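# Place printed block in drawer and close it

## Task

Set the printed block inside the drawer that is standing open, then push that drawer fully closed so that the block and whatever the drawer already held all remain in it. No cabinet may be moved noticeably from its spot. The robot must not topple or be left leaning, or the attempt fails. Everything must stay in its finished state without the robot holding it there.

## Robot and tools

ROBOT. A Hello Robot Stretch 3 with one arm. The base has two drive wheels, is 0.33 m long and 0.34 m wide, and cannot slide sideways. A mast carries a lift, and the arm telescopes out to the robot's RIGHT, so you move the gripper forward or back by driving the base. Turns on the spot pivot about the point between the wheels, 0.05 m behind the front edge. Stowed (arm in, wrist folded) the robot sweeps a 0.28 m radius when turning; an unfolded level wrist reaches past that. The base is fast (0.30 m/s, 1.9 rad/s) only when lift_m is under 0.30, arm_m under 0.03 and wrist_yaw_rad over 2.54; otherwise 0.10 m/s and 0.63 rad/s.

FRAMES. Base frame: origin on the floor midway between the wheels, x forward, y left, z up. hand_pose is reported in it, at the point where the closed fingertips meet; with all wrist joints at zero, that frame's x points up, y back along the arm toward the mast, z toward the robot's rear. Odometry frame is the base frame where the scene began.

execute_actions. Arguments: "actions", a list holding one action or none (empty list only reports state and images), and "cameras", a list of names from head_camera, nav_camera, wrist_camera, all (missing, null or ["all"] gives every camera; [] gives none). One action may contain "base", "joints" or both, plus optional "contact_limits"; its motions begin together.
- base: exactly one key. translate_m is a relative drive in metres along the robot's heading, positive forward, -1 to 1. rotate_rad is a relative turn in radians, positive counter-clockwise seen from above, -3.2 to 3.2. Both are offsets from where the base last reported itself.
- joints: a dictionary of absolute targets, one number per joint name: lift_m 0 to 1.1 m (arm height, tolerance 0.004); arm_m 0 to 0.52 m (extension, 0.004); wrist_yaw_rad -1.345 to 4.42 (0 along the arm, positive toward the front, 3.0 folded over the base; 0.02); wrist_pitch_rad -1.57 to 0.451 (0 level, negative tips fingers down; 0.05); wrist_roll_rad -2.911 to 2.911 (0 fingers side by side; 0.02); gripper_m -0.089 to 0.179 (larger is wider; actual fingertip gap is 0.007 smaller near closed, 0.025 smaller fully open, zero below 0.007; 0.004); head_pan_rad -3.953 to 1.73 (0 forward, positive left, -1.57 looks along the arm); head_tilt_rad -1.53 to 0.419 (0 level, negative down). A joint or base you leave out may still be driving to its earlier target, unreported.
- contact_limits: only arm_m, a motor effort percent 1 to 100; the arm halts (contact_stop) when effort reaches it (negative sign when retracting). Lower is gentler, very low stops immediately; values above the maximum are clipped. It also caps holding force until the next action.
Any unknown key or out-of-range number rejects the call with no motion. If a result reports a stop, the remaining motion calls in that same reply are skipped. Each action lasts at most 15 s.

wait: "seconds", 0 to 10; commands nothing and returns state and images.
zoom_image: "camera" (one of the three) and "region" [x0, y0, x1, y1] in pixels from the top-left, at most 504 by 504, on the latest full image.
finished_scene: "scene", the current scene number; irreversible, reports success. Replying with no tool call ends everything.

RESULTS. joint_positions gives current joint values. base_status and joint_status: done (for the base, wheels turned the full amount even if slipping), off_target (stopped short, may still push), contact_stop, time_out, torque_fault (these three drop the target; it then holds, unless slack or off). on_its_own covers uncommanded parts; its "held at" is the held target, not the position. lidar_m: 12 ranges in metres, 30-degree sectors starting straight ahead, going counter-clockwise (4th left, 7th behind, 10th right), "-" for nothing; plane 0.17 m above floor, range 0.15 to 12 m, blind to clear objects, may miss thin legs, partly blocked by the mast and by robot parts when the lift is low. wrist_depth_mm (45 to 1000) and head_depth_mm (280 to 4000, sideways image) are 7x7 median depths. base_odometry counts wheel turns; heading -3.142 to 3.142, positive left. turned_by_wheels and turned_by_imu give turning since last result. base_tilt in degrees, forward and right positive, with a fixed offset up to about 4 degrees. motor_effort is percent of max, positive toward higher values, bracket shows peak; readings have fixed bias and noise. Positive wheel effort pushes forward. The contact_limits line shows current, default and maximum. pictures lists image order.

CAUTIONS. Arm and lift stop and go limp when pushing hard; a limp lift may sag under load or keep pressing, and closing the fingers on a surface lifts it. Base, wrist and head never auto-stop. Prolonged wrist strain cuts its servo for 10 s. Fold or unfold the wrist only with lift_m 0.32 to 0.95, wrist_pitch_rad -0.4, roll near 0; folded, the lift can go to 0.25. With yaw below -0.4 keep pitch at -0.5 or lower. Pushing on something rigid with the gripper above about 0.45 m, repeated pushes, higher contact limits, or driving while holding or snagged can tip the robot; reverse in small steps, free the gripper, and lower lift_m to about 0.2 if still tilted. To grip, command gripper_m below the object's width; to let go, open at least 0.02 past the touch value; readings do not confirm a hold, and overly hard squeezing gets reduced, so resend a new value. Avoid drops, slams, hard hits; loose items may get nudged occasionally.

Each tool is called after "Emit:" by a JSON object that holds its "name" and its "arguments".

## Session

Emit:
{"name": "execute_actions", "arguments": {"actions": []}}

Scene clock: 0.00 s.
base_odometry: x=+0.000 y=+0.000 heading=+0.000 (m, m, rad; odometry frame)
turned_by_wheels: +0.000 (rad since the last result)
turned_by_imu: +0.000 (rad since the last result)
base_tilt: forward=+1.1 right=-0.3 (deg)
lidar_m: 2.57 2.20 2.25 1.99 1.59 1.68 2.09 2.09 2.13 1.19 1.19 2.01
head_depth_mm: 1849 2688 2850 2806 2776 2746 2425 / 1852 2654 2997 2953 2987 2990 2414 / 1860 2708 2883 2873 2831 2848 2425 / 1789 2733 2763 2759 2729 2753 2392 / 1719 2640 2685 2661 2639 2672 2400 / 1748 2607 2577 2567 2540 2539 2375 / 1728 2544 2517 2500 2445 2513 2271
base_status: not commanded
joint_positions: lift_m=+0.526 arm_m=+0.001 wrist_yaw_rad=+3.080 wrist_pitch_rad=-0.579 wrist_roll_rad=-0.013 gripper_m=+0.037 head_pan_rad=-0.003 head_tilt_rad=-0.010
joint_status: not commanded
motor_effort: left_wheel=+0 right_wheel=+0 lift_m=+25 arm_m=+0 wrist_yaw_rad=+0 wrist_pitch_rad=+4 wrist_roll_rad=+0 gripper_m=+0 head_pan_rad=+0 head_tilt_rad=+4 (%)
hand_pose: x=-0.0088 y=+0.0549 z=+0.5047 quat_wxyz=(+0.222, +0.679, +0.182, +0.676) (m; base frame)
wrist_depth_mm: - - - - - - - / - - - - - - - / - - - - - - - / 929 929 931 948 923 942 939 / 789 801 810 781 801 779 808 / 696 689 672 683 694 683 683 / 601 614 - 630 602 600 602
pictures: head_camera (sideways: a quarter turn clockwise sets it upright), nav_camera (sideways: a quarter turn counterclockwise sets it upright), wrist_camera
Images, in order (width x height): head_camera 896x504, nav_camera 672x504, wrist_camera 644x364.

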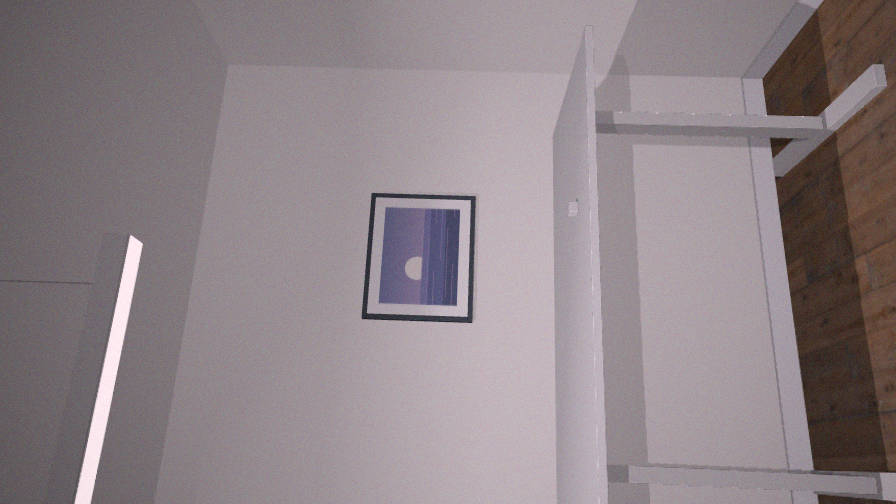

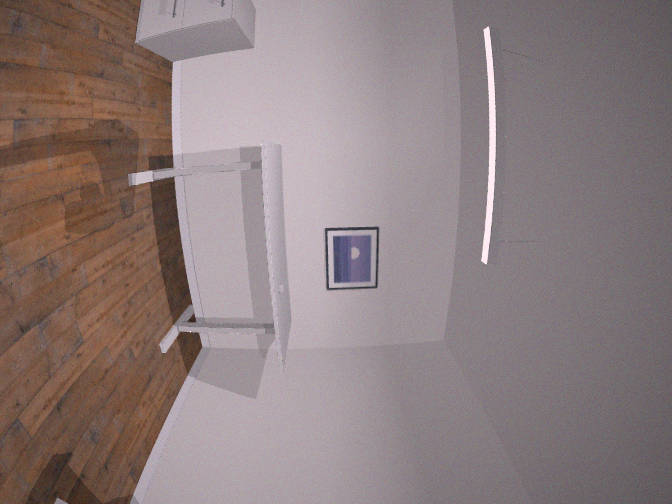

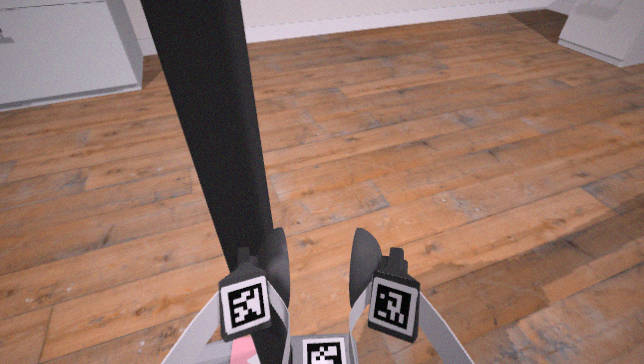

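Look around while lowering.

Emit:
{"name": "execute_actions", "arguments": {"actions": [{"joints":{"head_pan_rad":1.6,"head_tilt_rad":-0.4,"lift_m":0.27}}], "cameras": ["nav_camera"]}}

Emit:
{"name": "execute_actions", "arguments": {"actions": [{"joints":{"head_pan_rad":-2.0}}], "cameras": ["nav_camera"]}}

Scene clock: 5.17 s.
base_odometry: x=+0.000 y=+0.000 heading=+0.000 (m, m, rad; odometry frame)
turned_by_wheels: +0.000 (rad since the last result)
turned_by_imu: +0.001 (rad since the last result)
base_tilt: forward=+1.1 right=-0.4 (deg)
lidar_m: 2.56 2.21 2.25 2.00 1.59 1.69 2.09 2.09 2.14 1.19 1.19 2.02
head_depth_mm: 1922 2088 2229 2406 2492 1867 1479 / 1865 1990 2154 2314 2415 1839 1478 / 1831 1945 2072 2243 2374 1842 1466 / 1761 1899 2009 2155 2268 1830 1459 / 1711 1833 1961 2087 2207 1818 1471 / 1659 1770 1896 2006 2147 1810 1459 / 1620 1721 1828 1968 2087 1791 1447
base_status: not commanded
joint_positions: lift_m=+0.271 arm_m=+0.001 wrist_yaw_rad=+3.080 wrist_pitch_rad=-0.579 wrist_roll_rad=-0.013 gripper_m=+0.037 head_pan_rad=+1.593 head_tilt_rad=-0.395
joint_status: all done
motor_effort: left_wheel=+0(0) right_wheel=+0(0) lift_m=+11(23) arm_m=+0(0) wrist_yaw_rad=-1(1) wrist_pitch_rad=+4(4) wrist_roll_rad=+0(0) gripper_m=+0(1) head_pan_rad=+4(42) head_tilt_rad=-3(29) (%)
hand_pose: x=-0.0088 y=+0.0549 z=+0.2491 quat_wxyz=(+0.222, +0.679, +0.182, +0.676) (m; base frame)
wrist_depth_mm: - - - - - - - / 889 880 881 889 885 891 891 / 689 709 - 693 697 698 699 / 565 574 564 554 573 571 573 / 481 504 - - 487 480 484 / - - - - 423 415 416 / - - - - - 367 370
pictures: nav_camera (sideways: a quarter turn counterclockwise sets it upright)
Images, in order (width x height): nav_camera 672x504.

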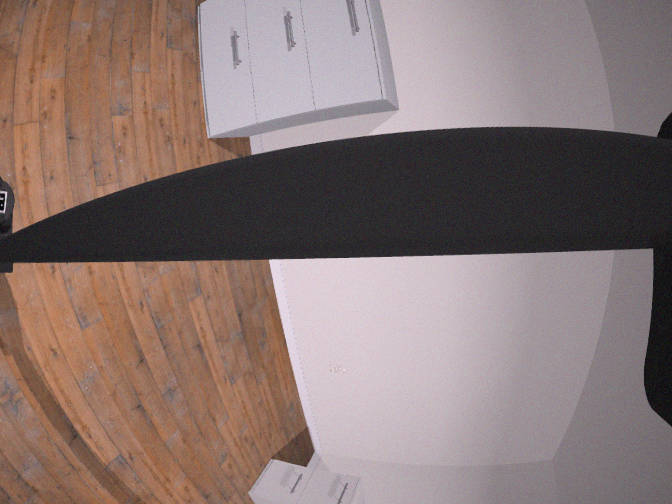

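Scene clock: 7.50 s.
base_odometry: x=+0.000 y=+0.000 heading=+0.000 (m, m, rad; odometry frame)
turned_by_wheels: +0.000 (rad since the last result)
turned_by_imu: +0.001 (rad since the last result)
base_tilt: forward=+1.1 right=-0.3 (deg)
lidar_m: 2.56 2.22 2.25 1.99 1.59 1.69 2.09 2.08 2.13 1.19 1.19 2.01
head_depth_mm: 2057 2140 2252 2312 2396 1858 1490 / 2246 2348 2477 2560 2471 1851 1481 / 2256 2404 2588 2747 2466 1852 1483 / 2043 2156 2369 2528 2435 1837 1467 / 1904 2012 2140 2321 2348 1819 1466 / 1756 1842 1952 2093 2199 1807 1463 / 1635 1713 1818 1936 2054 1813 1447
base_status: not commanded
joint_positions: lift_m=+0.271 arm_m=+0.001 wrist_yaw_rad=+3.080 wrist_pitch_rad=-0.579 wrist_roll_rad=-0.013 gripper_m=+0.037 head_pan_rad=-1.993 head_tilt_rad=-0.395
joint_status: all done
motor_effort: left_wheel=+0(0) right_wheel=-1(0) lift_m=+10(11) arm_m=+0(1) wrist_yaw_rad=-1(0) wrist_pitch_rad=+4(4) wrist_roll_rad=+0(0) gripper_m=+0(0) head_pan_rad=-3(43) head_tilt_rad=-2(4) (%)
hand_pose: x=-0.0088 y=+0.0549 z=+0.2491 quat_wxyz=(+0.222, +0.679, +0.182, +0.676) (m; base frame)
wrist_depth_mm: - - - - - - - / 892 902 904 894 896 864 902 / 693 678 - 684 698 700 694 / 572 569 572 557 574 573 575 / 482 489 - - 482 481 482 / - - - - 425 416 418 / - - - - - 369 365
pictures: nav_camera (sideways: a quarter turn counterclockwise sets it upright)
Images, in order (width x height): nav_camera 672x504.

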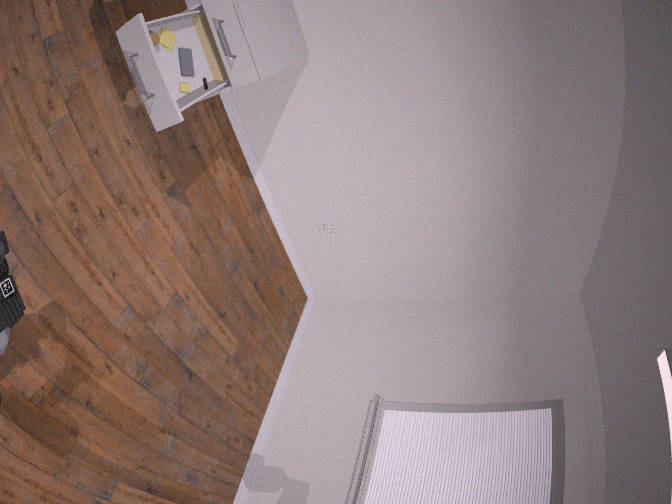

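Emit:
{"name": "execute_actions", "arguments": {"actions": [{"base":{"translate_m":1.0},"joints":{"head_pan_rad":0,"head_tilt_rad":-0.6}}], "cameras": []}}

Emit:
{"name": "execute_actions", "arguments": {"actions": [{"base":{"translate_m":0.5}}], "cameras": []}}

Emit:
{"name": "execute_actions", "arguments": {"actions": [{"base":{"rotate_rad":1.82},"joints":{"head_pan_rad":-1.57,"head_tilt_rad":-0.7}}], "cameras": ["head_camera"]}}

Scene clock: 16.47 s.
base_odometry: x=+1.000 y=+0.000 heading=+0.000 (m, m, rad; odometry frame)
turned_by_wheels: +0.000 (rad since the last result)
turned_by_imu: +0.003 (rad since the last result)
base_tilt: forward=+1.1 right=-0.3 (deg)
lidar_m: 1.75 1.32 1.63 2.29 2.29 2.20 3.04 3.03 1.09 1.17 1.48 1.61
head_depth_mm: 1681 1747 1547 2198 1845 1526 1286 / 1634 1727 2033 2217 1879 1515 1279 / 1589 1673 1946 2151 1870 1520 1268 / 1530 1620 1152 2101 1857 1511 1267 / 1498 1577 1131 2017 1834 1503 1271 / 1433 1515 1127 1949 1836 1488 1259 / 1411 1479 1031 1867 1822 1489 1264
base_status: done
joint_positions: lift_m=+0.271 arm_m=+0.001 wrist_yaw_rad=+3.080 wrist_pitch_rad=-0.579 wrist_roll_rad=-0.013 gripper_m=+0.037 head_pan_rad=-0.007 head_tilt_rad=-0.593
joint_status: all done
motor_effort: left_wheel=+0(9) right_wheel=+0(5) lift_m=+11(11) arm_m=+0(1) wrist_yaw_rad=-1(0) wrist_pitch_rad=+4(4) wrist_roll_rad=+0(0) gripper_m=+0(0) head_pan_rad=+4(41) head_tilt_rad=-3(24) (%)
hand_pose: x=-0.0088 y=+0.0549 z=+0.2491 quat_wxyz=(+0.222, +0.679, +0.182, +0.676) (m; base frame)
wrist_depth_mm: - - - - - - - / 880 889 882 909 873 916 897 / 679 691 - 684 700 689 700 / 569 568 571 574 569 576 575 / 481 493 - - 485 483 487 / - - - - 421 425 418 / - - - - - 370 367
pictures: none
No camera images: the call's "cameras" was empty. Leave "cameras" out to get every camera's image.

Scene clock: 19.77 s.
base_odometry: x=+1.500 y=+0.000 heading=+0.000 (m, m, rad; odometry frame)
turned_by_wheels: +0.000 (rad since the last result)
turned_by_imu: +0.001 (rad since the last result)
base_tilt: forward=+1.2 right=-0.3 (deg)
lidar_m: 1.28 0.92 0.93 1.52 2.44 2.61 3.49 1.62 1.32 1.34 1.33 1.15
head_depth_mm: 1226 1329 958 691 1829 1464 1273 / 1180 1293 950 658 1814 1522 1281 / 1140 1258 943 651 1760 1511 1276 / 1116 1221 929 646 1695 1506 1272 / 1079 1173 917 643 1659 1506 1258 / 1045 1140 911 635 1578 1490 1264 / 1019 1111 903 632 1521 1483 1260
base_status: done
joint_positions: lift_m=+0.271 arm_m=+0.001 wrist_yaw_rad=+3.080 wrist_pitch_rad=-0.579 wrist_roll_rad=-0.013 gripper_m=+0.037 head_pan_rad=-0.007 head_tilt_rad=-0.594
joint_status: not commanded
motor_effort: left_wheel=+0(9) right_wheel=+0(5) lift_m=+10(11) arm_m=+0(1) wrist_yaw_rad=+0(0) wrist_pitch_rad=+4(4) wrist_roll_rad=+0(0) gripper_m=-1(0) head_pan_rad=+3(3) head_tilt_rad=-4(4) (%)
hand_pose: x=-0.0088 y=+0.0549 z=+0.2491 quat_wxyz=(+0.222, +0.679, +0.182, +0.676) (m; base frame)
wrist_depth_mm: - - - - - - - / 877 897 888 880 873 895 752 / 691 696 - 704 706 659 713 / 566 570 572 575 576 574 578 / 479 498 - - 484 486 484 / - - - - 420 421 420 / - - - - - 371 369
pictures: none
No camera images: the call's "cameras" was empty. Leave "cameras" out to get every camera's image.

Scene clock: 22.17 s.
base_odometry: x=+1.500 y=+0.000 heading=+1.820 (m, m, rad; odometry frame)
turned_by_wheels: +1.820 (rad since the last result)
turned_by_imu: +1.777 (rad since the last result)
base_tilt: forward=+1.1 right=-0.4 (deg)
lidar_m: 1.75 2.49 2.61 3.51 1.32 1.42 1.33 1.36 1.15 1.27 0.92 1.52
head_depth_mm: 1089 1142 760 609 1698 1429 1219 / 1082 1129 751 606 1697 1414 1221 / 1079 1117 747 603 1698 1413 1216 / 1076 1102 741 597 1686 1409 1207 / 1071 1083 731 593 1663 1392 1204 / 1062 1078 729 590 1658 1393 1205 / 1058 1058 722 588 1648 1354 1205
base_status: done
joint_positions: lift_m=+0.271 arm_m=+0.001 wrist_yaw_rad=+3.080 wrist_pitch_rad=-0.579 wrist_roll_rad=-0.013 gripper_m=+0.037 head_pan_rad=-1.563 head_tilt_rad=-0.692
joint_status: all done
motor_effort: left_wheel=-4(12) right_wheel=+2(9) lift_m=+11(11) arm_m=+1(1) wrist_yaw_rad=+0(0) wrist_pitch_rad=+4(4) wrist_roll_rad=+0(0) gripper_m=+0(0) head_pan_rad=-3(42) head_tilt_rad=-4(15) (%)
hand_pose: x=-0.0088 y=+0.0549 z=+0.2491 quat_wxyz=(+0.222, +0.679, +0.182, +0.676) (m; base frame)
wrist_depth_mm: - - - - - - - / 882 908 895 902 897 902 906 / 691 690 - 693 702 701 698 / 571 565 567 570 563 569 573 / 475 498 - - 489 485 481 / - - - - 428 418 418 / - - - - - 370 368
pictures: head_camera (sideways: a quarter turn clockwise sets it upright)
Images, in order (width x height): head_camera 896x504.

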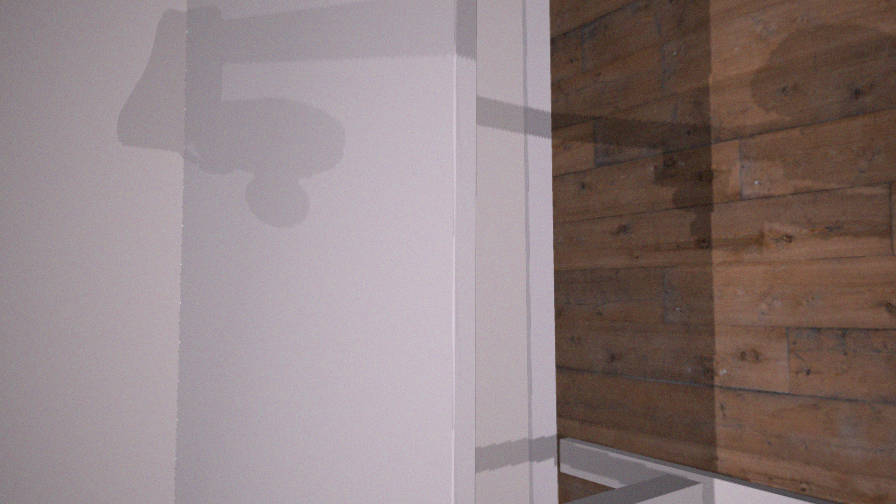

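Emit:
{"name": "execute_actions", "arguments": {"actions": [{"base":{"translate_m":-0.37},"joints":{"lift_m":0.94,"wrist_pitch_rad":-0.4,"head_tilt_rad":-0.5}}], "cameras": []}}

Emit:
{"name": "execute_actions", "arguments": {"actions": [{"joints":{"wrist_yaw_rad":0,"gripper_m":0.12}}], "cameras": []}}

Emit:
{"name": "execute_actions", "arguments": {"actions": [{"joints":{"lift_m":1.05}}], "cameras": ["head_camera","wrist_camera"]}}

Scene clock: 31.73 s.
base_odometry: x=+1.591 y=-0.359 heading=+1.820 (m, m, rad; odometry frame)
turned_by_wheels: +0.000 (rad since the last result)
turned_by_imu: +0.002 (rad since the last result)
base_tilt: forward=+1.1 right=-0.3 (deg)
lidar_m: 1.87 2.87 3.07 3.47 1.27 1.03 0.97 0.98 0.95 1.30 1.16 1.14
head_depth_mm: 1107 1192 1263 784 619 1139 - / 1086 1192 1247 780 637 1645 - / 1079 1187 1239 772 636 1648 - / 1065 1173 1230 729 628 1638 - / 1059 1171 1202 759 626 1616 - / 1058 1158 1189 751 620 1602 1407 / 1072 1154 1175 746 617 1601 1330
base_status: done
joint_positions: lift_m=+0.939 arm_m=+0.001 wrist_yaw_rad=+3.080 wrist_pitch_rad=-0.419 wrist_roll_rad=-0.013 gripper_m=+0.037 head_pan_rad=-1.563 head_tilt_rad=-0.507
joint_status: all done
motor_effort: left_wheel=-3(14) right_wheel=+2(5) lift_m=+38(40) arm_m=-1(0) wrist_yaw_rad=+0(0) wrist_pitch_rad=+6(6) wrist_roll_rad=+0(0) gripper_m=+0(0) head_pan_rad=-4(3) head_tilt_rad=+4(24) (%)
hand_pose: x=-0.0074 y=+0.0778 z=+0.9518 quat_wxyz=(+0.168, +0.691, +0.127, +0.691) (m; base frame)
wrist_depth_mm: - - - - - - - / - - - - - - - / - - - - - - - / - - - - - - - / - - - - - - - / - - - - - - - / - - - - - - -
pictures: none
No camera images: the call's "cameras" was empty. Leave "cameras" out to get every camera's image.

Scene clock: 34.27 s.
base_odometry: x=+1.591 y=-0.359 heading=+1.820 (m, m, rad; odometry frame)
turned_by_wheels: +0.000 (rad since the last result)
turned_by_imu: +0.001 (rad since the last result)
base_tilt: forward=+1.1 right=-0.4 (deg)
lidar_m: 1.88 2.86 3.07 3.48 1.27 1.03 0.96 0.99 0.95 1.30 1.16 1.14
head_depth_mm: 1108 1201 1267 786 616 1135 - / 1078 1197 1251 781 641 1685 - / 1076 1189 1234 776 632 - - / 1075 1177 1223 728 628 1684 - / 1063 1171 1206 759 626 1654 1333 / 1056 1159 1192 750 619 1627 1329 / 1069 1155 1177 745 618 1603 1321
base_status: not commanded
joint_positions: lift_m=+0.939 arm_m=+0.001 wrist_yaw_rad=+0.003 wrist_pitch_rad=-0.419 wrist_roll_rad=-0.013 gripper_m=+0.120 head_pan_rad=-1.563 head_tilt_rad=-0.507
joint_status: all done
motor_effort: left_wheel=-3(3) right_wheel=+2(2) lift_m=+38(38) arm_m=+0(0) wrist_yaw_rad=-2(4) wrist_pitch_rad=+6(6) wrist_roll_rad=+0(0) gripper_m=+1(84) head_pan_rad=-4(4) head_tilt_rad=+4(4) (%)
hand_pose: x=-0.0208 y=-0.3704 z=+0.9518 quat_wxyz=(+0.697, +0.149, -0.687, -0.145) (m; base frame)
wrist_depth_mm: 859 882 885 889 899 934 916 / 451 449 459 419 465 470 483 / 298 298 300 305 303 308 305 / - - - - - 765 921 / - - - - - - - / - - - - - - - / - - - - - - -
pictures: none
No camera images: the call's "cameras" was empty. Leave "cameras" out to get every camera's image.

Scene clock: 36.10 s.
base_odometry: x=+1.591 y=-0.359 heading=+1.820 (m, m, rad; odometry frame)
turned_by_wheels: +0.000 (rad since the last result)
turned_by_imu: +0.000 (rad since the last result)
base_tilt: forward=+1.1 right=-0.4 (deg)
lidar_m: 1.87 2.87 3.08 3.48 1.27 1.03 0.97 0.98 0.95 1.30 1.16 1.14
head_depth_mm: 1105 1197 1266 - - - - / 1083 1196 1255 - - - - / 1078 1188 1239 - - - - / 1066 1184 1217 858 589 - 1325 / 1064 1169 1214 757 625 1614 1337 / 1054 1167 1192 753 622 1625 1331 / 1066 1158 1168 746 618 1609 1326
base_status: not commanded
joint_positions: lift_m=+1.049 arm_m=+0.001 wrist_yaw_rad=+0.003 wrist_pitch_rad=-0.418 wrist_roll_rad=-0.013 gripper_m=+0.120 head_pan_rad=-1.563 head_tilt_rad=-0.507
joint_status: all done
motor_effort: left_wheel=-3(3) right_wheel=+2(2) lift_m=+38(38) arm_m=+0(0) wrist_yaw_rad=-3(3) wrist_pitch_rad=+6(6) wrist_roll_rad=+0(1) gripper_m=+0(0) head_pan_rad=-3(3) head_tilt_rad=+5(3) (%)
hand_pose: x=-0.0208 y=-0.3704 z=+1.0618 quat_wxyz=(+0.697, +0.149, -0.687, -0.145) (m; base frame)
wrist_depth_mm: 884 887 893 924 952 954 944 / 846 851 870 885 874 - 969 / 561 566 568 573 575 589 629 / 420 421 422 428 428 424 429 / 334 340 338 340 345 358 360 / - - - - - - - / - - - - - - -
pictures: head_camera (sideways: a quarter turn clockwise sets it upright), wrist_camera
Images, in order (width x height): head_camera 896x504, wrist_camera 644x364.

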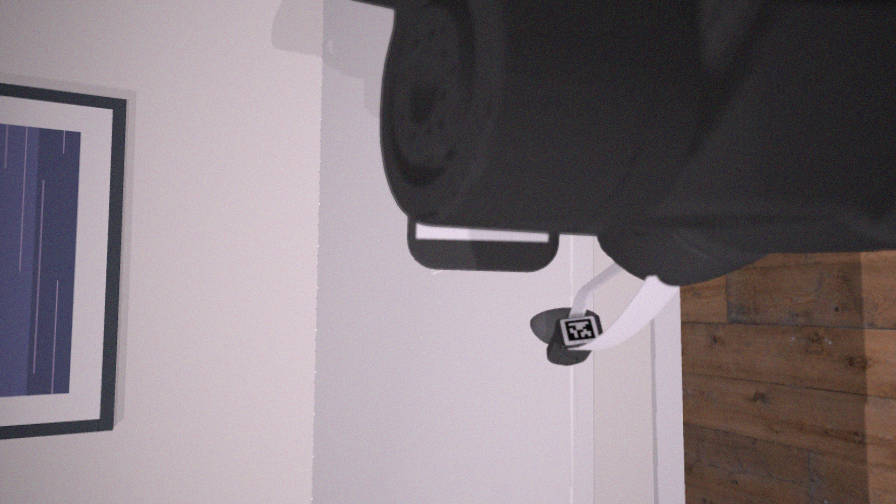

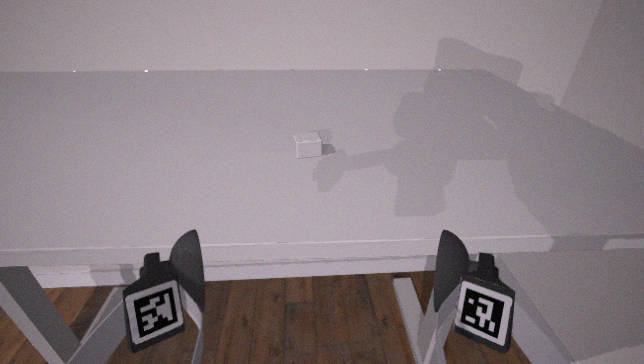

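Emit:
{"name": "execute_actions", "arguments": {"actions": [{"base":{"translate_m":0.02},"joints":{"lift_m":1.0,"arm_m":0.2}}], "cameras": ["head_camera","wrist_camera"]}}

Scene clock: 40.83 s.
base_odometry: x=+1.586 y=-0.339 heading=+1.820 (m, m, rad; odometry frame)
turned_by_wheels: +0.000 (rad since the last result)
turned_by_imu: +0.001 (rad since the last result)
base_tilt: forward=+1.0 right=-0.3 (deg)
lidar_m: 1.85 2.84 3.04 3.45 1.27 1.05 0.99 1.01 0.96 1.30 1.13 1.13
head_depth_mm: 1109 1196 1268 787 618 1197 1294 / 1083 1184 - - 587 1603 1354 / 1077 1180 1253 - 1621 1620 1347 / 1071 1178 1235 764 603 1610 1348 / 1063 1165 1206 777 599 1619 1335 / 1057 1154 1183 751 597 1611 1335 / 1069 1148 1176 746 591 1605 1324
base_status: done
joint_positions: lift_m=+1.001 arm_m=+0.200 wrist_yaw_rad=+0.002 wrist_pitch_rad=-0.418 wrist_roll_rad=-0.013 gripper_m=+0.120 head_pan_rad=-1.563 head_tilt_rad=-0.507
joint_status: all done
motor_effort: left_wheel=-3(6) right_wheel=+2(5) lift_m=+10(36) arm_m=+3(4) wrist_yaw_rad=-2(3) wrist_pitch_rad=+6(5) wrist_roll_rad=+0(0) gripper_m=+0(1) head_pan_rad=-4(3) head_tilt_rad=+4(4) (%)
hand_pose: x=-0.0211 y=-0.5691 z=+1.0133 quat_wxyz=(+0.696, +0.149, -0.687, -0.146) (m; base frame)
wrist_depth_mm: 711 719 753 743 758 793 768 / 666 673 684 681 698 699 855 / 447 442 451 453 449 453 458 / 337 332 335 302 337 339 340 / 267 268 267 268 269 269 269 / 221 229 221 223 224 228 224 / 192 184 191 191 191 186 192
pictures: head_camera (sideways: a quarter turn clockwise sets it upright), wrist_camera
Images, in order (width x height): head_camera 896x504, wrist_camera 644x364.

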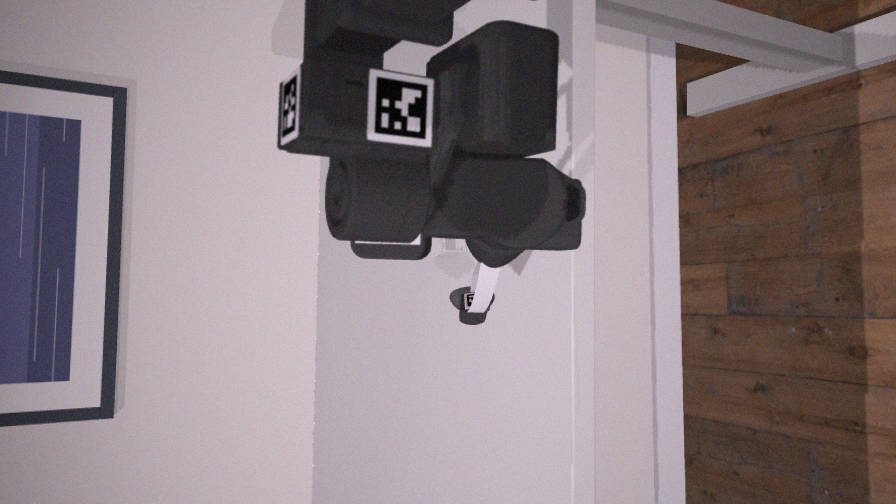

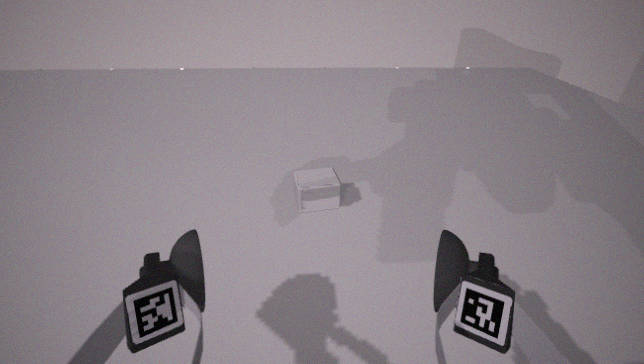

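Emit:
{"name": "execute_actions", "arguments": {"actions": [{"joints":{"lift_m":0.955,"arm_m":0.33}}], "cameras": ["wrist_camera"]}}

Scene clock: 44.80 s.
base_odometry: x=+1.586 y=-0.339 heading=+1.820 (m, m, rad; odometry frame)
turned_by_wheels: +0.000 (rad since the last result)
turned_by_imu: +0.001 (rad since the last result)
base_tilt: forward=+1.1 right=-0.4 (deg)
lidar_m: 1.85 2.84 3.05 3.47 1.27 1.05 0.99 1.00 0.96 1.30 1.13 1.13
head_depth_mm: 1104 1201 1271 - 644 1194 1293 / 1075 1190 1259 707 611 1595 1357 / 1076 1180 1254 - 607 1620 1341 / 1068 1169 1234 765 603 1634 1350 / 1064 1171 1207 759 599 1616 1334 / 1060 1163 1195 754 595 1605 1333 / 1069 1155 1172 745 592 1600 1333
base_status: not commanded
joint_positions: lift_m=+0.956 arm_m=+0.330 wrist_yaw_rad=+0.002 wrist_pitch_rad=-0.406 wrist_roll_rad=-0.013 gripper_m=+0.120 head_pan_rad=-1.563 head_tilt_rad=-0.507
joint_status: all done
motor_effort: left_wheel=-3(3) right_wheel=+2(3) lift_m=+7(10) arm_m=+4(1) wrist_yaw_rad=-2(2) wrist_pitch_rad=+2(6) wrist_roll_rad=+0(0) gripper_m=+0(1) head_pan_rad=-3(3) head_tilt_rad=+3(4) (%)
hand_pose: x=-0.0211 y=-0.7004 z=+0.9713 quat_wxyz=(+0.697, +0.144, -0.688, -0.141) (m; base frame)
wrist_depth_mm: 603 615 620 641 654 655 660 / 549 553 549 558 557 564 572 / 355 352 354 355 356 357 359 / 260 261 262 263 262 265 265 / 207 206 207 172 208 208 210 / 171 177 172 156 174 176 174 / 148 138 147 147 147 143 148
pictures: wrist_camera
Images, in order (width x height): wrist_camera 644x364.

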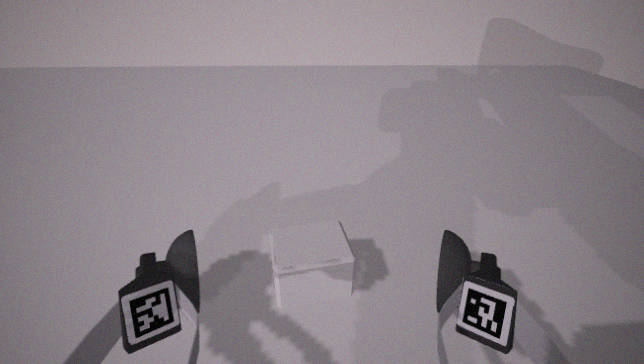

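Touching table; good.

Emit:
{"name": "execute_actions", "arguments": {"actions": [{"joints":{"lift_m":0.965,"arm_m":0.32,"gripper_m":0.01}}], "cameras": []}}

Emit:
{"name": "execute_actions", "arguments": {"actions": [{"joints":{"lift_m":1.0,"arm_m":0}}], "cameras": ["wrist_camera"]}}

Scene clock: 48.97 s.
base_odometry: x=+1.586 y=-0.339 heading=+1.820 (m, m, rad; odometry frame)
turned_by_wheels: +0.000 (rad since the last result)
turned_by_imu: +0.001 (rad since the last result)
base_tilt: forward=+1.0 right=-0.4 (deg)
lidar_m: 1.85 2.84 3.03 3.48 1.27 1.05 0.98 1.01 0.96 1.30 1.13 1.13
head_depth_mm: 1103 1195 1278 - 601 1194 1288 / 1080 1191 1258 704 613 1607 1357 / 1072 1182 1248 - 608 1633 1338 / 1068 1172 1232 742 605 1633 1339 / 1063 1169 1212 759 599 1620 1336 / 1057 1160 1192 748 595 1620 1331 / 1068 1150 1179 744 592 1612 1325
base_status: not commanded
joint_positions: lift_m=+0.964 arm_m=+0.320 wrist_yaw_rad=+0.002 wrist_pitch_rad=-0.412 wrist_roll_rad=-0.013 gripper_m=+0.010 head_pan_rad=-1.563 head_tilt_rad=-0.507
joint_status: all done
motor_effort: left_wheel=-3(3) right_wheel=+2(2) lift_m=+38(39) arm_m=-2(4) wrist_yaw_rad=-2(2) wrist_pitch_rad=+4(4) wrist_roll_rad=+0(0) gripper_m=-8(81) head_pan_rad=-3(4) head_tilt_rad=+4(4) (%)
hand_pose: x=-0.0211 y=-0.6903 z=+0.9783 quat_wxyz=(+0.697, +0.147, -0.687, -0.143) (m; base frame)
wrist_depth_mm: 614 622 633 649 663 657 675 / 555 556 562 567 563 561 644 / 364 364 364 367 371 372 373 / 269 270 272 272 275 275 276 / 214 216 216 174 218 217 219 / 178 178 183 168 184 180 181 / 152 153 149 153 149 154 154
pictures: none
No camera images: the call's "cameras" was empty. Leave "cameras" out to get every camera's image.

Scene clock: 52.53 s.
base_odometry: x=+1.586 y=-0.339 heading=+1.820 (m, m, rad; odometry frame)
turned_by_wheels: +0.000 (rad since the last result)
turned_by_imu: +0.001 (rad since the last result)
base_tilt: forward=+1.1 right=-0.3 (deg)
lidar_m: 1.85 2.84 3.04 3.48 1.27 1.05 0.98 1.01 0.96 1.30 1.13 1.13
head_depth_mm: 1104 1202 1258 785 591 - - / 1080 1197 1243 781 610 - - / 1075 1182 1246 774 634 - - / 1070 1173 1228 766 615 - - / 1061 1167 1207 756 599 1620 1342 / 1060 1161 1192 752 596 1611 1327 / 1070 1156 1174 747 593 1611 1333
base_status: not commanded
joint_positions: lift_m=+0.999 arm_m=+0.001 wrist_yaw_rad=+0.002 wrist_pitch_rad=-0.414 wrist_roll_rad=-0.013 gripper_m=+0.010 head_pan_rad=-1.563 head_tilt_rad=-0.507
joint_status: all done
joint sent to its limit — the command would take arm_m past its lower limit, so that joint was sent only as far as its limit.
motor_effort: left_wheel=-3(2) right_wheel=+2(2) lift_m=+38(39) arm_m=-2(4) wrist_yaw_rad=-2(2) wrist_pitch_rad=+4(4) wrist_roll_rad=+0(0) gripper_m=-8(8) head_pan_rad=-4(4) head_tilt_rad=+4(4) (%)
hand_pose: x=-0.0211 y=-0.3712 z=+1.0128 quat_wxyz=(+0.697, +0.147, -0.687, -0.144) (m; base frame)
wrist_depth_mm: 880 889 909 901 944 980 925 / 681 692 689 698 700 709 941 / 450 446 448 457 455 461 468 / 335 339 338 337 340 341 342 / - - - 175 - - 958 / - - - 169 - - - / - - - - - - -
pictures: wrist_camera
Images, in order (width x height): wrist_camera 644x364.

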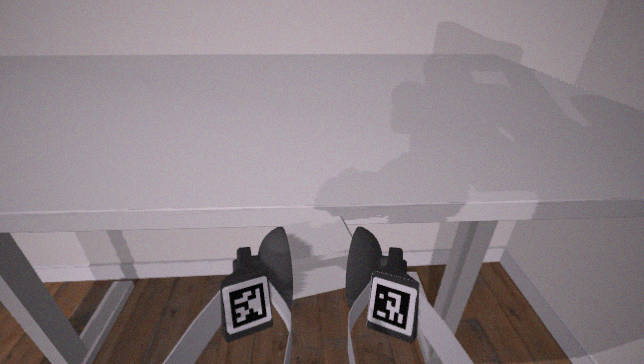

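Emit:
{"name": "execute_actions", "arguments": {"actions": [{"base":{"translate_m":0.1}}], "cameras": []}}

Emit:
{"name": "execute_actions", "arguments": {"actions": [{"base":{"rotate_rad":-1.57},"joints":{"lift_m":0.9}}], "cameras": []}}

Emit:
{"name": "execute_actions", "arguments": {"actions": [{"base":{"translate_m":-1.0},"joints":{"lift_m":0.55,"head_pan_rad":-2.0,"head_tilt_rad":-1.0}}], "cameras": ["nav_camera"]}}

Scene clock: 57.97 s.
base_odometry: x=+1.562 y=-0.242 heading=+1.819 (m, m, rad; odometry frame)
turned_by_wheels: +0.000 (rad since the last result)
turned_by_imu: +0.001 (rad since the last result)
base_tilt: forward=+1.1 right=-0.4 (deg)
lidar_m: 1.79 2.74 2.90 3.49 1.28 1.15 1.09 1.10 1.00 1.29 1.06 1.71
head_depth_mm: 1086 1198 1246 786 591 - - / 1076 1184 1250 780 609 - - / 1068 1173 1241 774 633 - - / 1058 1167 1226 765 615 - - / 1056 1156 1207 758 601 1622 1341 / 1072 1148 1193 750 595 1620 1326 / 1059 1150 1177 745 591 1608 1332
base_status: done
joint_positions: lift_m=+0.999 arm_m=+0.001 wrist_yaw_rad=+0.002 wrist_pitch_rad=-0.414 wrist_roll_rad=-0.013 gripper_m=+0.010 head_pan_rad=-1.563 head_tilt_rad=-0.507
joint_status: not commanded
motor_effort: left_wheel=-3(6) right_wheel=+2(6) lift_m=+38(38) arm_m=-2(2) wrist_yaw_rad=-2(1) wrist_pitch_rad=+4(4) wrist_roll_rad=+0(0) gripper_m=-8(7) head_pan_rad=-4(3) head_tilt_rad=+4(4) (%)
hand_pose: x=-0.0211 y=-0.3712 z=+1.0128 quat_wxyz=(+0.697, +0.147, -0.687, -0.144) (m; base frame)
wrist_depth_mm: 869 883 906 920 901 938 948 / 691 682 698 697 710 707 932 / 449 454 454 454 465 460 467 / 334 338 336 337 339 341 343 / 299 - - 175 - 784 - / 873 - - 170 - - - / - - - - - - -
pictures: none
No camera images: the call's "cameras" was empty. Leave "cameras" out to get every camera's image.

Scene clock: 61.40 s.
base_odometry: x=+1.562 y=-0.242 heading=+0.250 (m, m, rad; odometry frame)
turned_by_wheels: -1.570 (rad since the last result)
turned_by_imu: -1.535 (rad since the last result)
base_tilt: forward=+1.1 right=-0.4 (deg)
lidar_m: 1.29 1.06 1.72 1.87 2.75 2.95 3.48 1.19 1.15 1.09 1.11 1.00
head_depth_mm: 913 982 1076 1187 1314 1485 1447 / 906 983 1072 1183 1308 1474 1388 / 903 977 1066 1165 1302 1425 - / 899 971 1061 1163 1290 1392 - / 892 959 1053 1157 1283 1434 1341 / 888 964 1037 1153 1269 1429 1333 / 886 951 1042 1140 1267 1418 1330
base_status: done
joint_positions: lift_m=+0.901 arm_m=+0.001 wrist_yaw_rad=+0.002 wrist_pitch_rad=-0.415 wrist_roll_rad=-0.013 gripper_m=+0.010 head_pan_rad=-1.563 head_tilt_rad=-0.507
joint_status: all done
motor_effort: left_wheel=+4(9) right_wheel=-3(5) lift_m=+11(36) arm_m=-2(1) wrist_yaw_rad=-2(2) wrist_pitch_rad=+4(4) wrist_roll_rad=+0(0) gripper_m=-7(8) head_pan_rad=-4(3) head_tilt_rad=+4(4) (%)
hand_pose: x=-0.0211 y=-0.3711 z=+0.9141 quat_wxyz=(+0.697, +0.147, -0.687, -0.144) (m; base frame)
wrist_depth_mm: 702 711 716 742 740 756 755 / 753 766 782 782 784 814 838 / 817 823 852 859 891 914 915 / 889 950 931 950 - - - / - - - 175 - - - / - - - 169 - - - / - - - - - - -
pictures: none
No camera images: the call's "cameras" was empty. Leave "cameras" out to get every camera's image.

Scene clock: 72.47 s.
base_odometry: x=+0.593 y=-0.489 heading=+0.250 (m, m, rad; odometry frame)
turned_by_wheels: +0.000 (rad since the last result)
turned_by_imu: +0.003 (rad since the last result)
base_tilt: forward=+1.1 right=-0.3 (deg)
lidar_m: 1.95 1.92 2.25 2.62 2.54 2.65 2.49 1.75 0.58 0.56 1.18 1.53
head_depth_mm: 1415 1732 1826 1589 963 1238 1129 / 1342 1608 1768 1549 962 1213 1130 / 1268 1461 918 1065 959 897 - / 1193 1066 898 1038 945 882 - / 1133 1053 897 921 987 - 1105 / 1083 1054 891 966 1325 1201 1102 / 1035 1044 1238 1526 1361 1224 1103
base_status: done
joint_positions: lift_m=+0.551 arm_m=+0.001 wrist_yaw_rad=+0.002 wrist_pitch_rad=-0.415 wrist_roll_rad=-0.013 gripper_m=+0.010 head_pan_rad=-1.993 head_tilt_rad=-0.987
joint_status: all done
motor_effort: left_wheel=+4(5) right_wheel=-3(6) lift_m=+11(9) arm_m=-2(1) wrist_yaw_rad=-2(2) wrist_pitch_rad=+5(5) wrist_roll_rad=+0(0) gripper_m=-8(8) head_pan_rad=-4(32) head_tilt_rad=-7(39) (%)
hand_pose: x=-0.0211 y=-0.3711 z=+0.5641 quat_wxyz=(+0.697, +0.147, -0.687, -0.144) (m; base frame)
wrist_depth_mm: 753 765 791 758 329 338 353 / 823 825 847 814 290 299 302 / 888 896 913 872 318 318 323 / - - - - 423 438 433 / - - - 175 420 432 434 / 811 815 825 170 365 358 346 / 705 693 684 677 305 296 306
pictures: nav_camera (sideways: a quarter turn counterclockwise sets it upright)
Images, in order (width x height): nav_camera 672x504.

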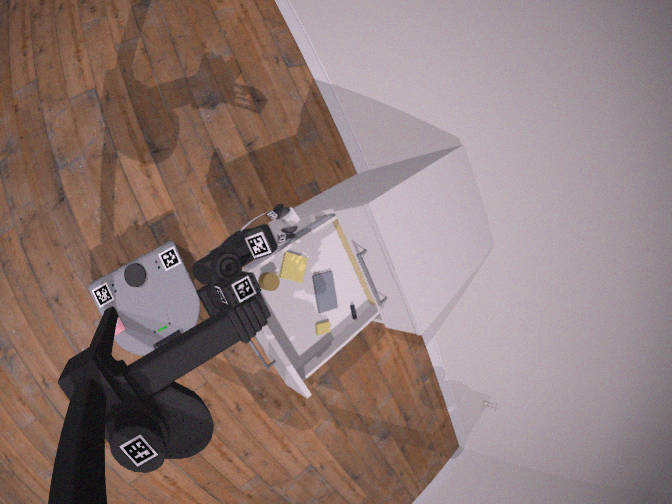

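Emit:
{"name": "execute_actions", "arguments": {"actions": [{"joints":{"lift_m":0.68,"wrist_pitch_rad":-0.9,"head_pan_rad":-1.57}}], "cameras": []}}

Emit:
{"name": "execute_actions", "arguments": {"actions": [{"base":{"translate_m":-0.32},"joints":{"arm_m":0.06}}]}}

Scene clock: 76.43 s.
base_odometry: x=+0.593 y=-0.489 heading=+0.250 (m, m, rad; odometry frame)
turned_by_wheels: +0.000 (rad since the last result)
turned_by_imu: +0.001 (rad since the last result)
base_tilt: forward=+1.1 right=-0.3 (deg)
lidar_m: 1.95 1.93 2.25 2.62 2.54 2.64 2.49 1.76 0.58 0.56 1.18 1.53
head_depth_mm: 1073 1080 907 904 960 889 - / 1061 1071 903 898 959 - - / 1063 1070 900 886 947 - - / 1057 1193 1414 1502 1354 - - / 1048 1229 1505 1554 1375 1229 1107 / 1049 1226 1486 1548 1368 1220 1097 / 1047 1217 1477 1547 1368 1221 1105
base_status: not commanded
joint_positions: lift_m=+0.679 arm_m=+0.001 wrist_yaw_rad=+0.002 wrist_pitch_rad=-0.906 wrist_roll_rad=-0.013 gripper_m=+0.010 head_pan_rad=-1.577 head_tilt_rad=-0.987
joint_status: all done
motor_effort: left_wheel=+4(4) right_wheel=-3(2) lift_m=+38(39) arm_m=-1(2) wrist_yaw_rad=-2(1) wrist_pitch_rad=+2(4) wrist_roll_rad=+0(0) gripper_m=-8(8) head_pan_rad=+4(31) head_tilt_rad=-7(7) (%)
hand_pose: x=-0.0213 y=-0.2853 z=+0.6014 quat_wxyz=(+0.640, +0.312, -0.631, -0.307) (m; base frame)
wrist_depth_mm: 910 923 966 911 340 336 342 / - - - - 470 484 466 / 927 924 925 883 460 464 450 / 833 833 843 824 400 416 417 / 772 766 769 175 381 385 389 / 711 727 720 169 337 349 358 / 672 663 652 677 340 331 330
pictures: none
No camera images: the call's "cameras" was empty. Leave "cameras" out to get every camera's image.

Scene clock: 81.03 s.
base_odometry: x=+0.283 y=-0.569 heading=+0.250 (m, m, rad; odometry frame)
turned_by_wheels: +0.000 (rad since the last result)
turned_by_imu: +0.001 (rad since the last result)
base_tilt: forward=+1.1 right=-0.3 (deg)
lidar_m: 2.23 2.23 2.54 2.16 2.16 2.30 2.18 1.79 1.24 0.57 0.58 1.56
head_depth_mm: 1097 1283 1579 1587 1401 1260 - / 1088 1274 1551 1567 1435 - - / 1084 1116 899 921 999 1174 1157 / 1080 1058 897 909 1001 778 1138 / 1073 1056 889 902 950 863 1114 / 1068 1056 891 893 932 853 1103 / 1059 1222 1405 1493 1361 1203 1101
base_status: done
joint_positions: lift_m=+0.679 arm_m=+0.060 wrist_yaw_rad=+0.002 wrist_pitch_rad=-0.907 wrist_roll_rad=-0.013 gripper_m=+0.010 head_pan_rad=-1.577 head_tilt_rad=-0.987
joint_status: all done
motor_effort: left_wheel=+4(6) right_wheel=-3(6) lift_m=+38(37) arm_m=+2(1) wrist_yaw_rad=-1(2) wrist_pitch_rad=+2(2) wrist_roll_rad=+0(0) gripper_m=-7(8) head_pan_rad=+3(4) head_tilt_rad=-7(6) (%)
hand_pose: x=-0.0213 y=-0.3436 z=+0.6013 quat_wxyz=(+0.640, +0.313, -0.631, -0.308) (m; base frame)
wrist_depth_mm: 280 286 292 295 299 967 - / - 334 341 351 360 - - / 921 443 461 459 466 927 943 / 850 410 412 412 420 835 870 / 764 368 381 175 378 794 771 / 690 343 352 169 337 728 731 / 303 319 324 327 319 670 668
pictures: head_camera (sideways: a quarter turn clockwise sets it upright), nav_camera (sideways: a quarter turn counterclockwise sets it upright), wrist_camera
Images, in order (width x height): head_camera 896x504, nav_camera 672x504, wrist_camera 644x364.

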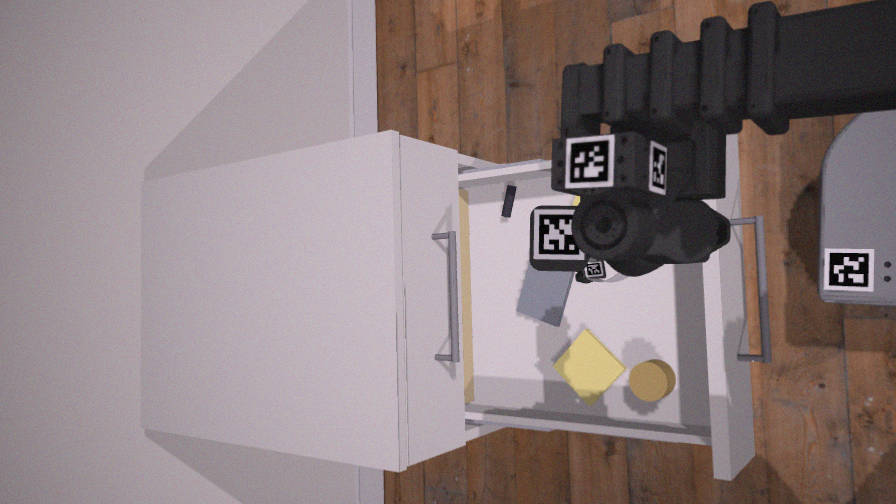

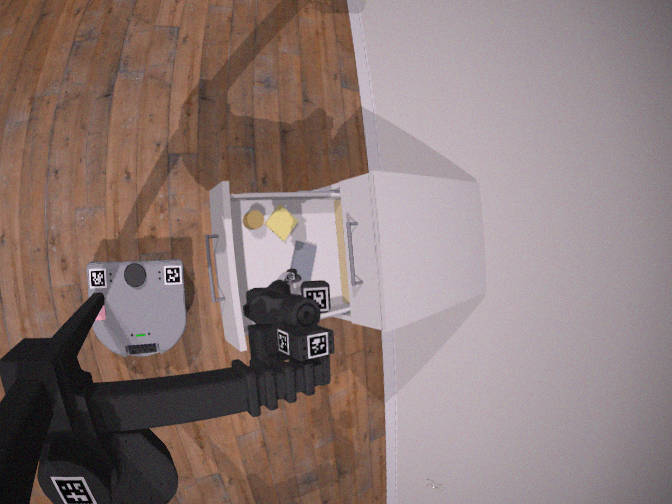

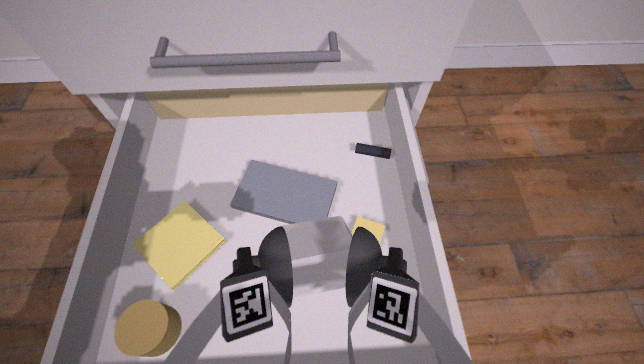

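Emit:
{"name": "execute_actions", "arguments": {"actions": [{"base":{"translate_m":0.06},"joints":{"arm_m":0.16,"wrist_pitch_rad":-1.4}}], "cameras": []}}

Emit:
{"name": "execute_actions", "arguments": {"actions": [{"joints":{"lift_m":0.56}}], "cameras": ["wrist_camera","nav_camera"]}}

Scene clock: 85.70 s.
base_odometry: x=+0.341 y=-0.554 heading=+0.250 (m, m, rad; odometry frame)
turned_by_wheels: +0.000 (rad since the last result)
turned_by_imu: +0.001 (rad since the last result)
base_tilt: forward=+1.0 right=-0.3 (deg)
lidar_m: 2.18 2.17 2.46 2.38 2.18 2.37 2.23 1.78 0.60 0.57 0.58 1.56
head_depth_mm: 1092 1282 1565 1578 1405 1263 - / 1086 1255 941 887 - 852 - / 1076 1063 896 846 926 835 1151 / 1079 1066 895 871 944 864 1142 / 1072 1056 890 898 941 851 1105 / 1065 1162 907 965 1326 1165 1103 / 1056 1233 1494 1542 1360 1217 1103
base_status: done
joint_positions: lift_m=+0.679 arm_m=+0.160 wrist_yaw_rad=+0.002 wrist_pitch_rad=-1.397 wrist_roll_rad=-0.013 gripper_m=+0.010 head_pan_rad=-1.577 head_tilt_rad=-0.988
joint_status: all done
motor_effort: left_wheel=+4(9) right_wheel=-3(5) lift_m=+38(38) arm_m=+2(2) wrist_yaw_rad=-1(2) wrist_pitch_rad=-1(2) wrist_roll_rad=+0(0) gripper_m=-8(8) head_pan_rad=+3(4) head_tilt_rad=-7(7) (%)
hand_pose: x=-0.0216 y=-0.3254 z=+0.5615 quat_wxyz=(+0.545, +0.458, -0.537, -0.452) (m; base frame)
wrist_depth_mm: 717 330 333 334 333 319 730 / 701 329 329 322 329 330 719 / 697 318 319 328 330 329 707 / 702 321 328 328 329 317 701 / 696 294 325 175 328 319 711 / 682 309 323 169 329 300 703 / 685 268 244 255 231 237 248
pictures: none
No camera images: the call's "cameras" was empty. Leave "cameras" out to get every camera's image.

Scene clock: 87.63 s.
base_odometry: x=+0.341 y=-0.554 heading=+0.250 (m, m, rad; odometry frame)
turned_by_wheels: +0.000 (rad since the last result)
turned_by_imu: +0.000 (rad since the last result)
base_tilt: forward=+1.1 right=-0.4 (deg)
lidar_m: 2.17 2.17 2.46 2.36 2.18 2.36 2.23 1.78 0.60 0.57 0.58 1.56
head_depth_mm: 1095 1288 1562 1579 1385 1243 1125 / 1086 1243 944 1004 1418 - - / 1084 1068 904 916 - 835 1145 / 1078 1057 893 906 971 852 1135 / 1069 1057 891 895 941 851 1109 / 1058 1157 907 960 1317 1171 1098 / 1059 1245 1495 1542 1354 1216 1102
base_status: not commanded
joint_positions: lift_m=+0.561 arm_m=+0.160 wrist_yaw_rad=+0.002 wrist_pitch_rad=-1.398 wrist_roll_rad=-0.013 gripper_m=+0.010 head_pan_rad=-1.577 head_tilt_rad=-0.988
joint_status: all done
motor_effort: left_wheel=+4(4) right_wheel=-2(3) lift_m=+11(35) arm_m=+2(2) wrist_yaw_rad=-2(2) wrist_pitch_rad=-1(1) wrist_roll_rad=+0(0) gripper_m=-8(8) head_pan_rad=+4(4) head_tilt_rad=-6(8) (%)
hand_pose: x=-0.0216 y=-0.3251 z=+0.4429 quat_wxyz=(+0.545, +0.458, -0.537, -0.452) (m; base frame)
wrist_depth_mm: 212 212 214 205 206 216 190 / 211 203 213 212 214 206 192 / 210 202 212 213 213 214 195 / 209 210 210 211 213 212 196 / 196 176 209 175 211 212 197 / 202 208 210 169 211 212 200 / 203 206 209 208 209 210 202
pictures: nav_camera (sideways: a quarter turn counterclockwise sets it upright), wrist_camera
Images, in order (width x height): nav_camera 672x504, wrist_camera 644x364.

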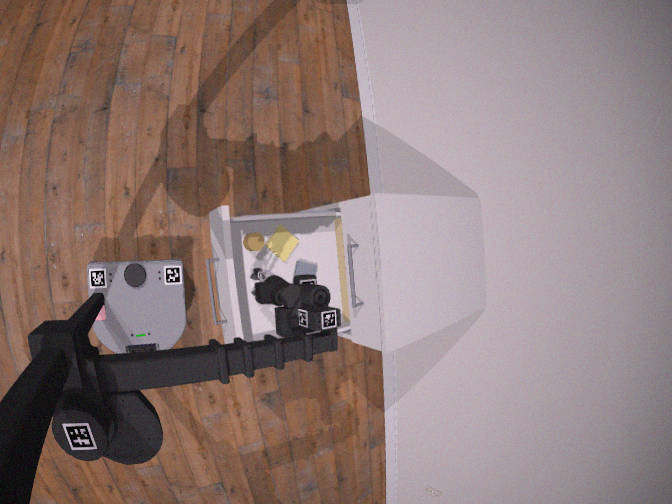

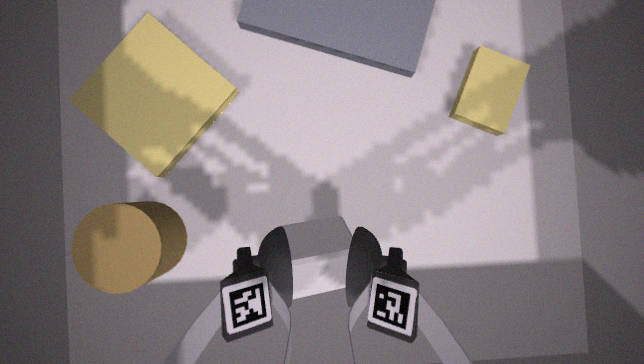

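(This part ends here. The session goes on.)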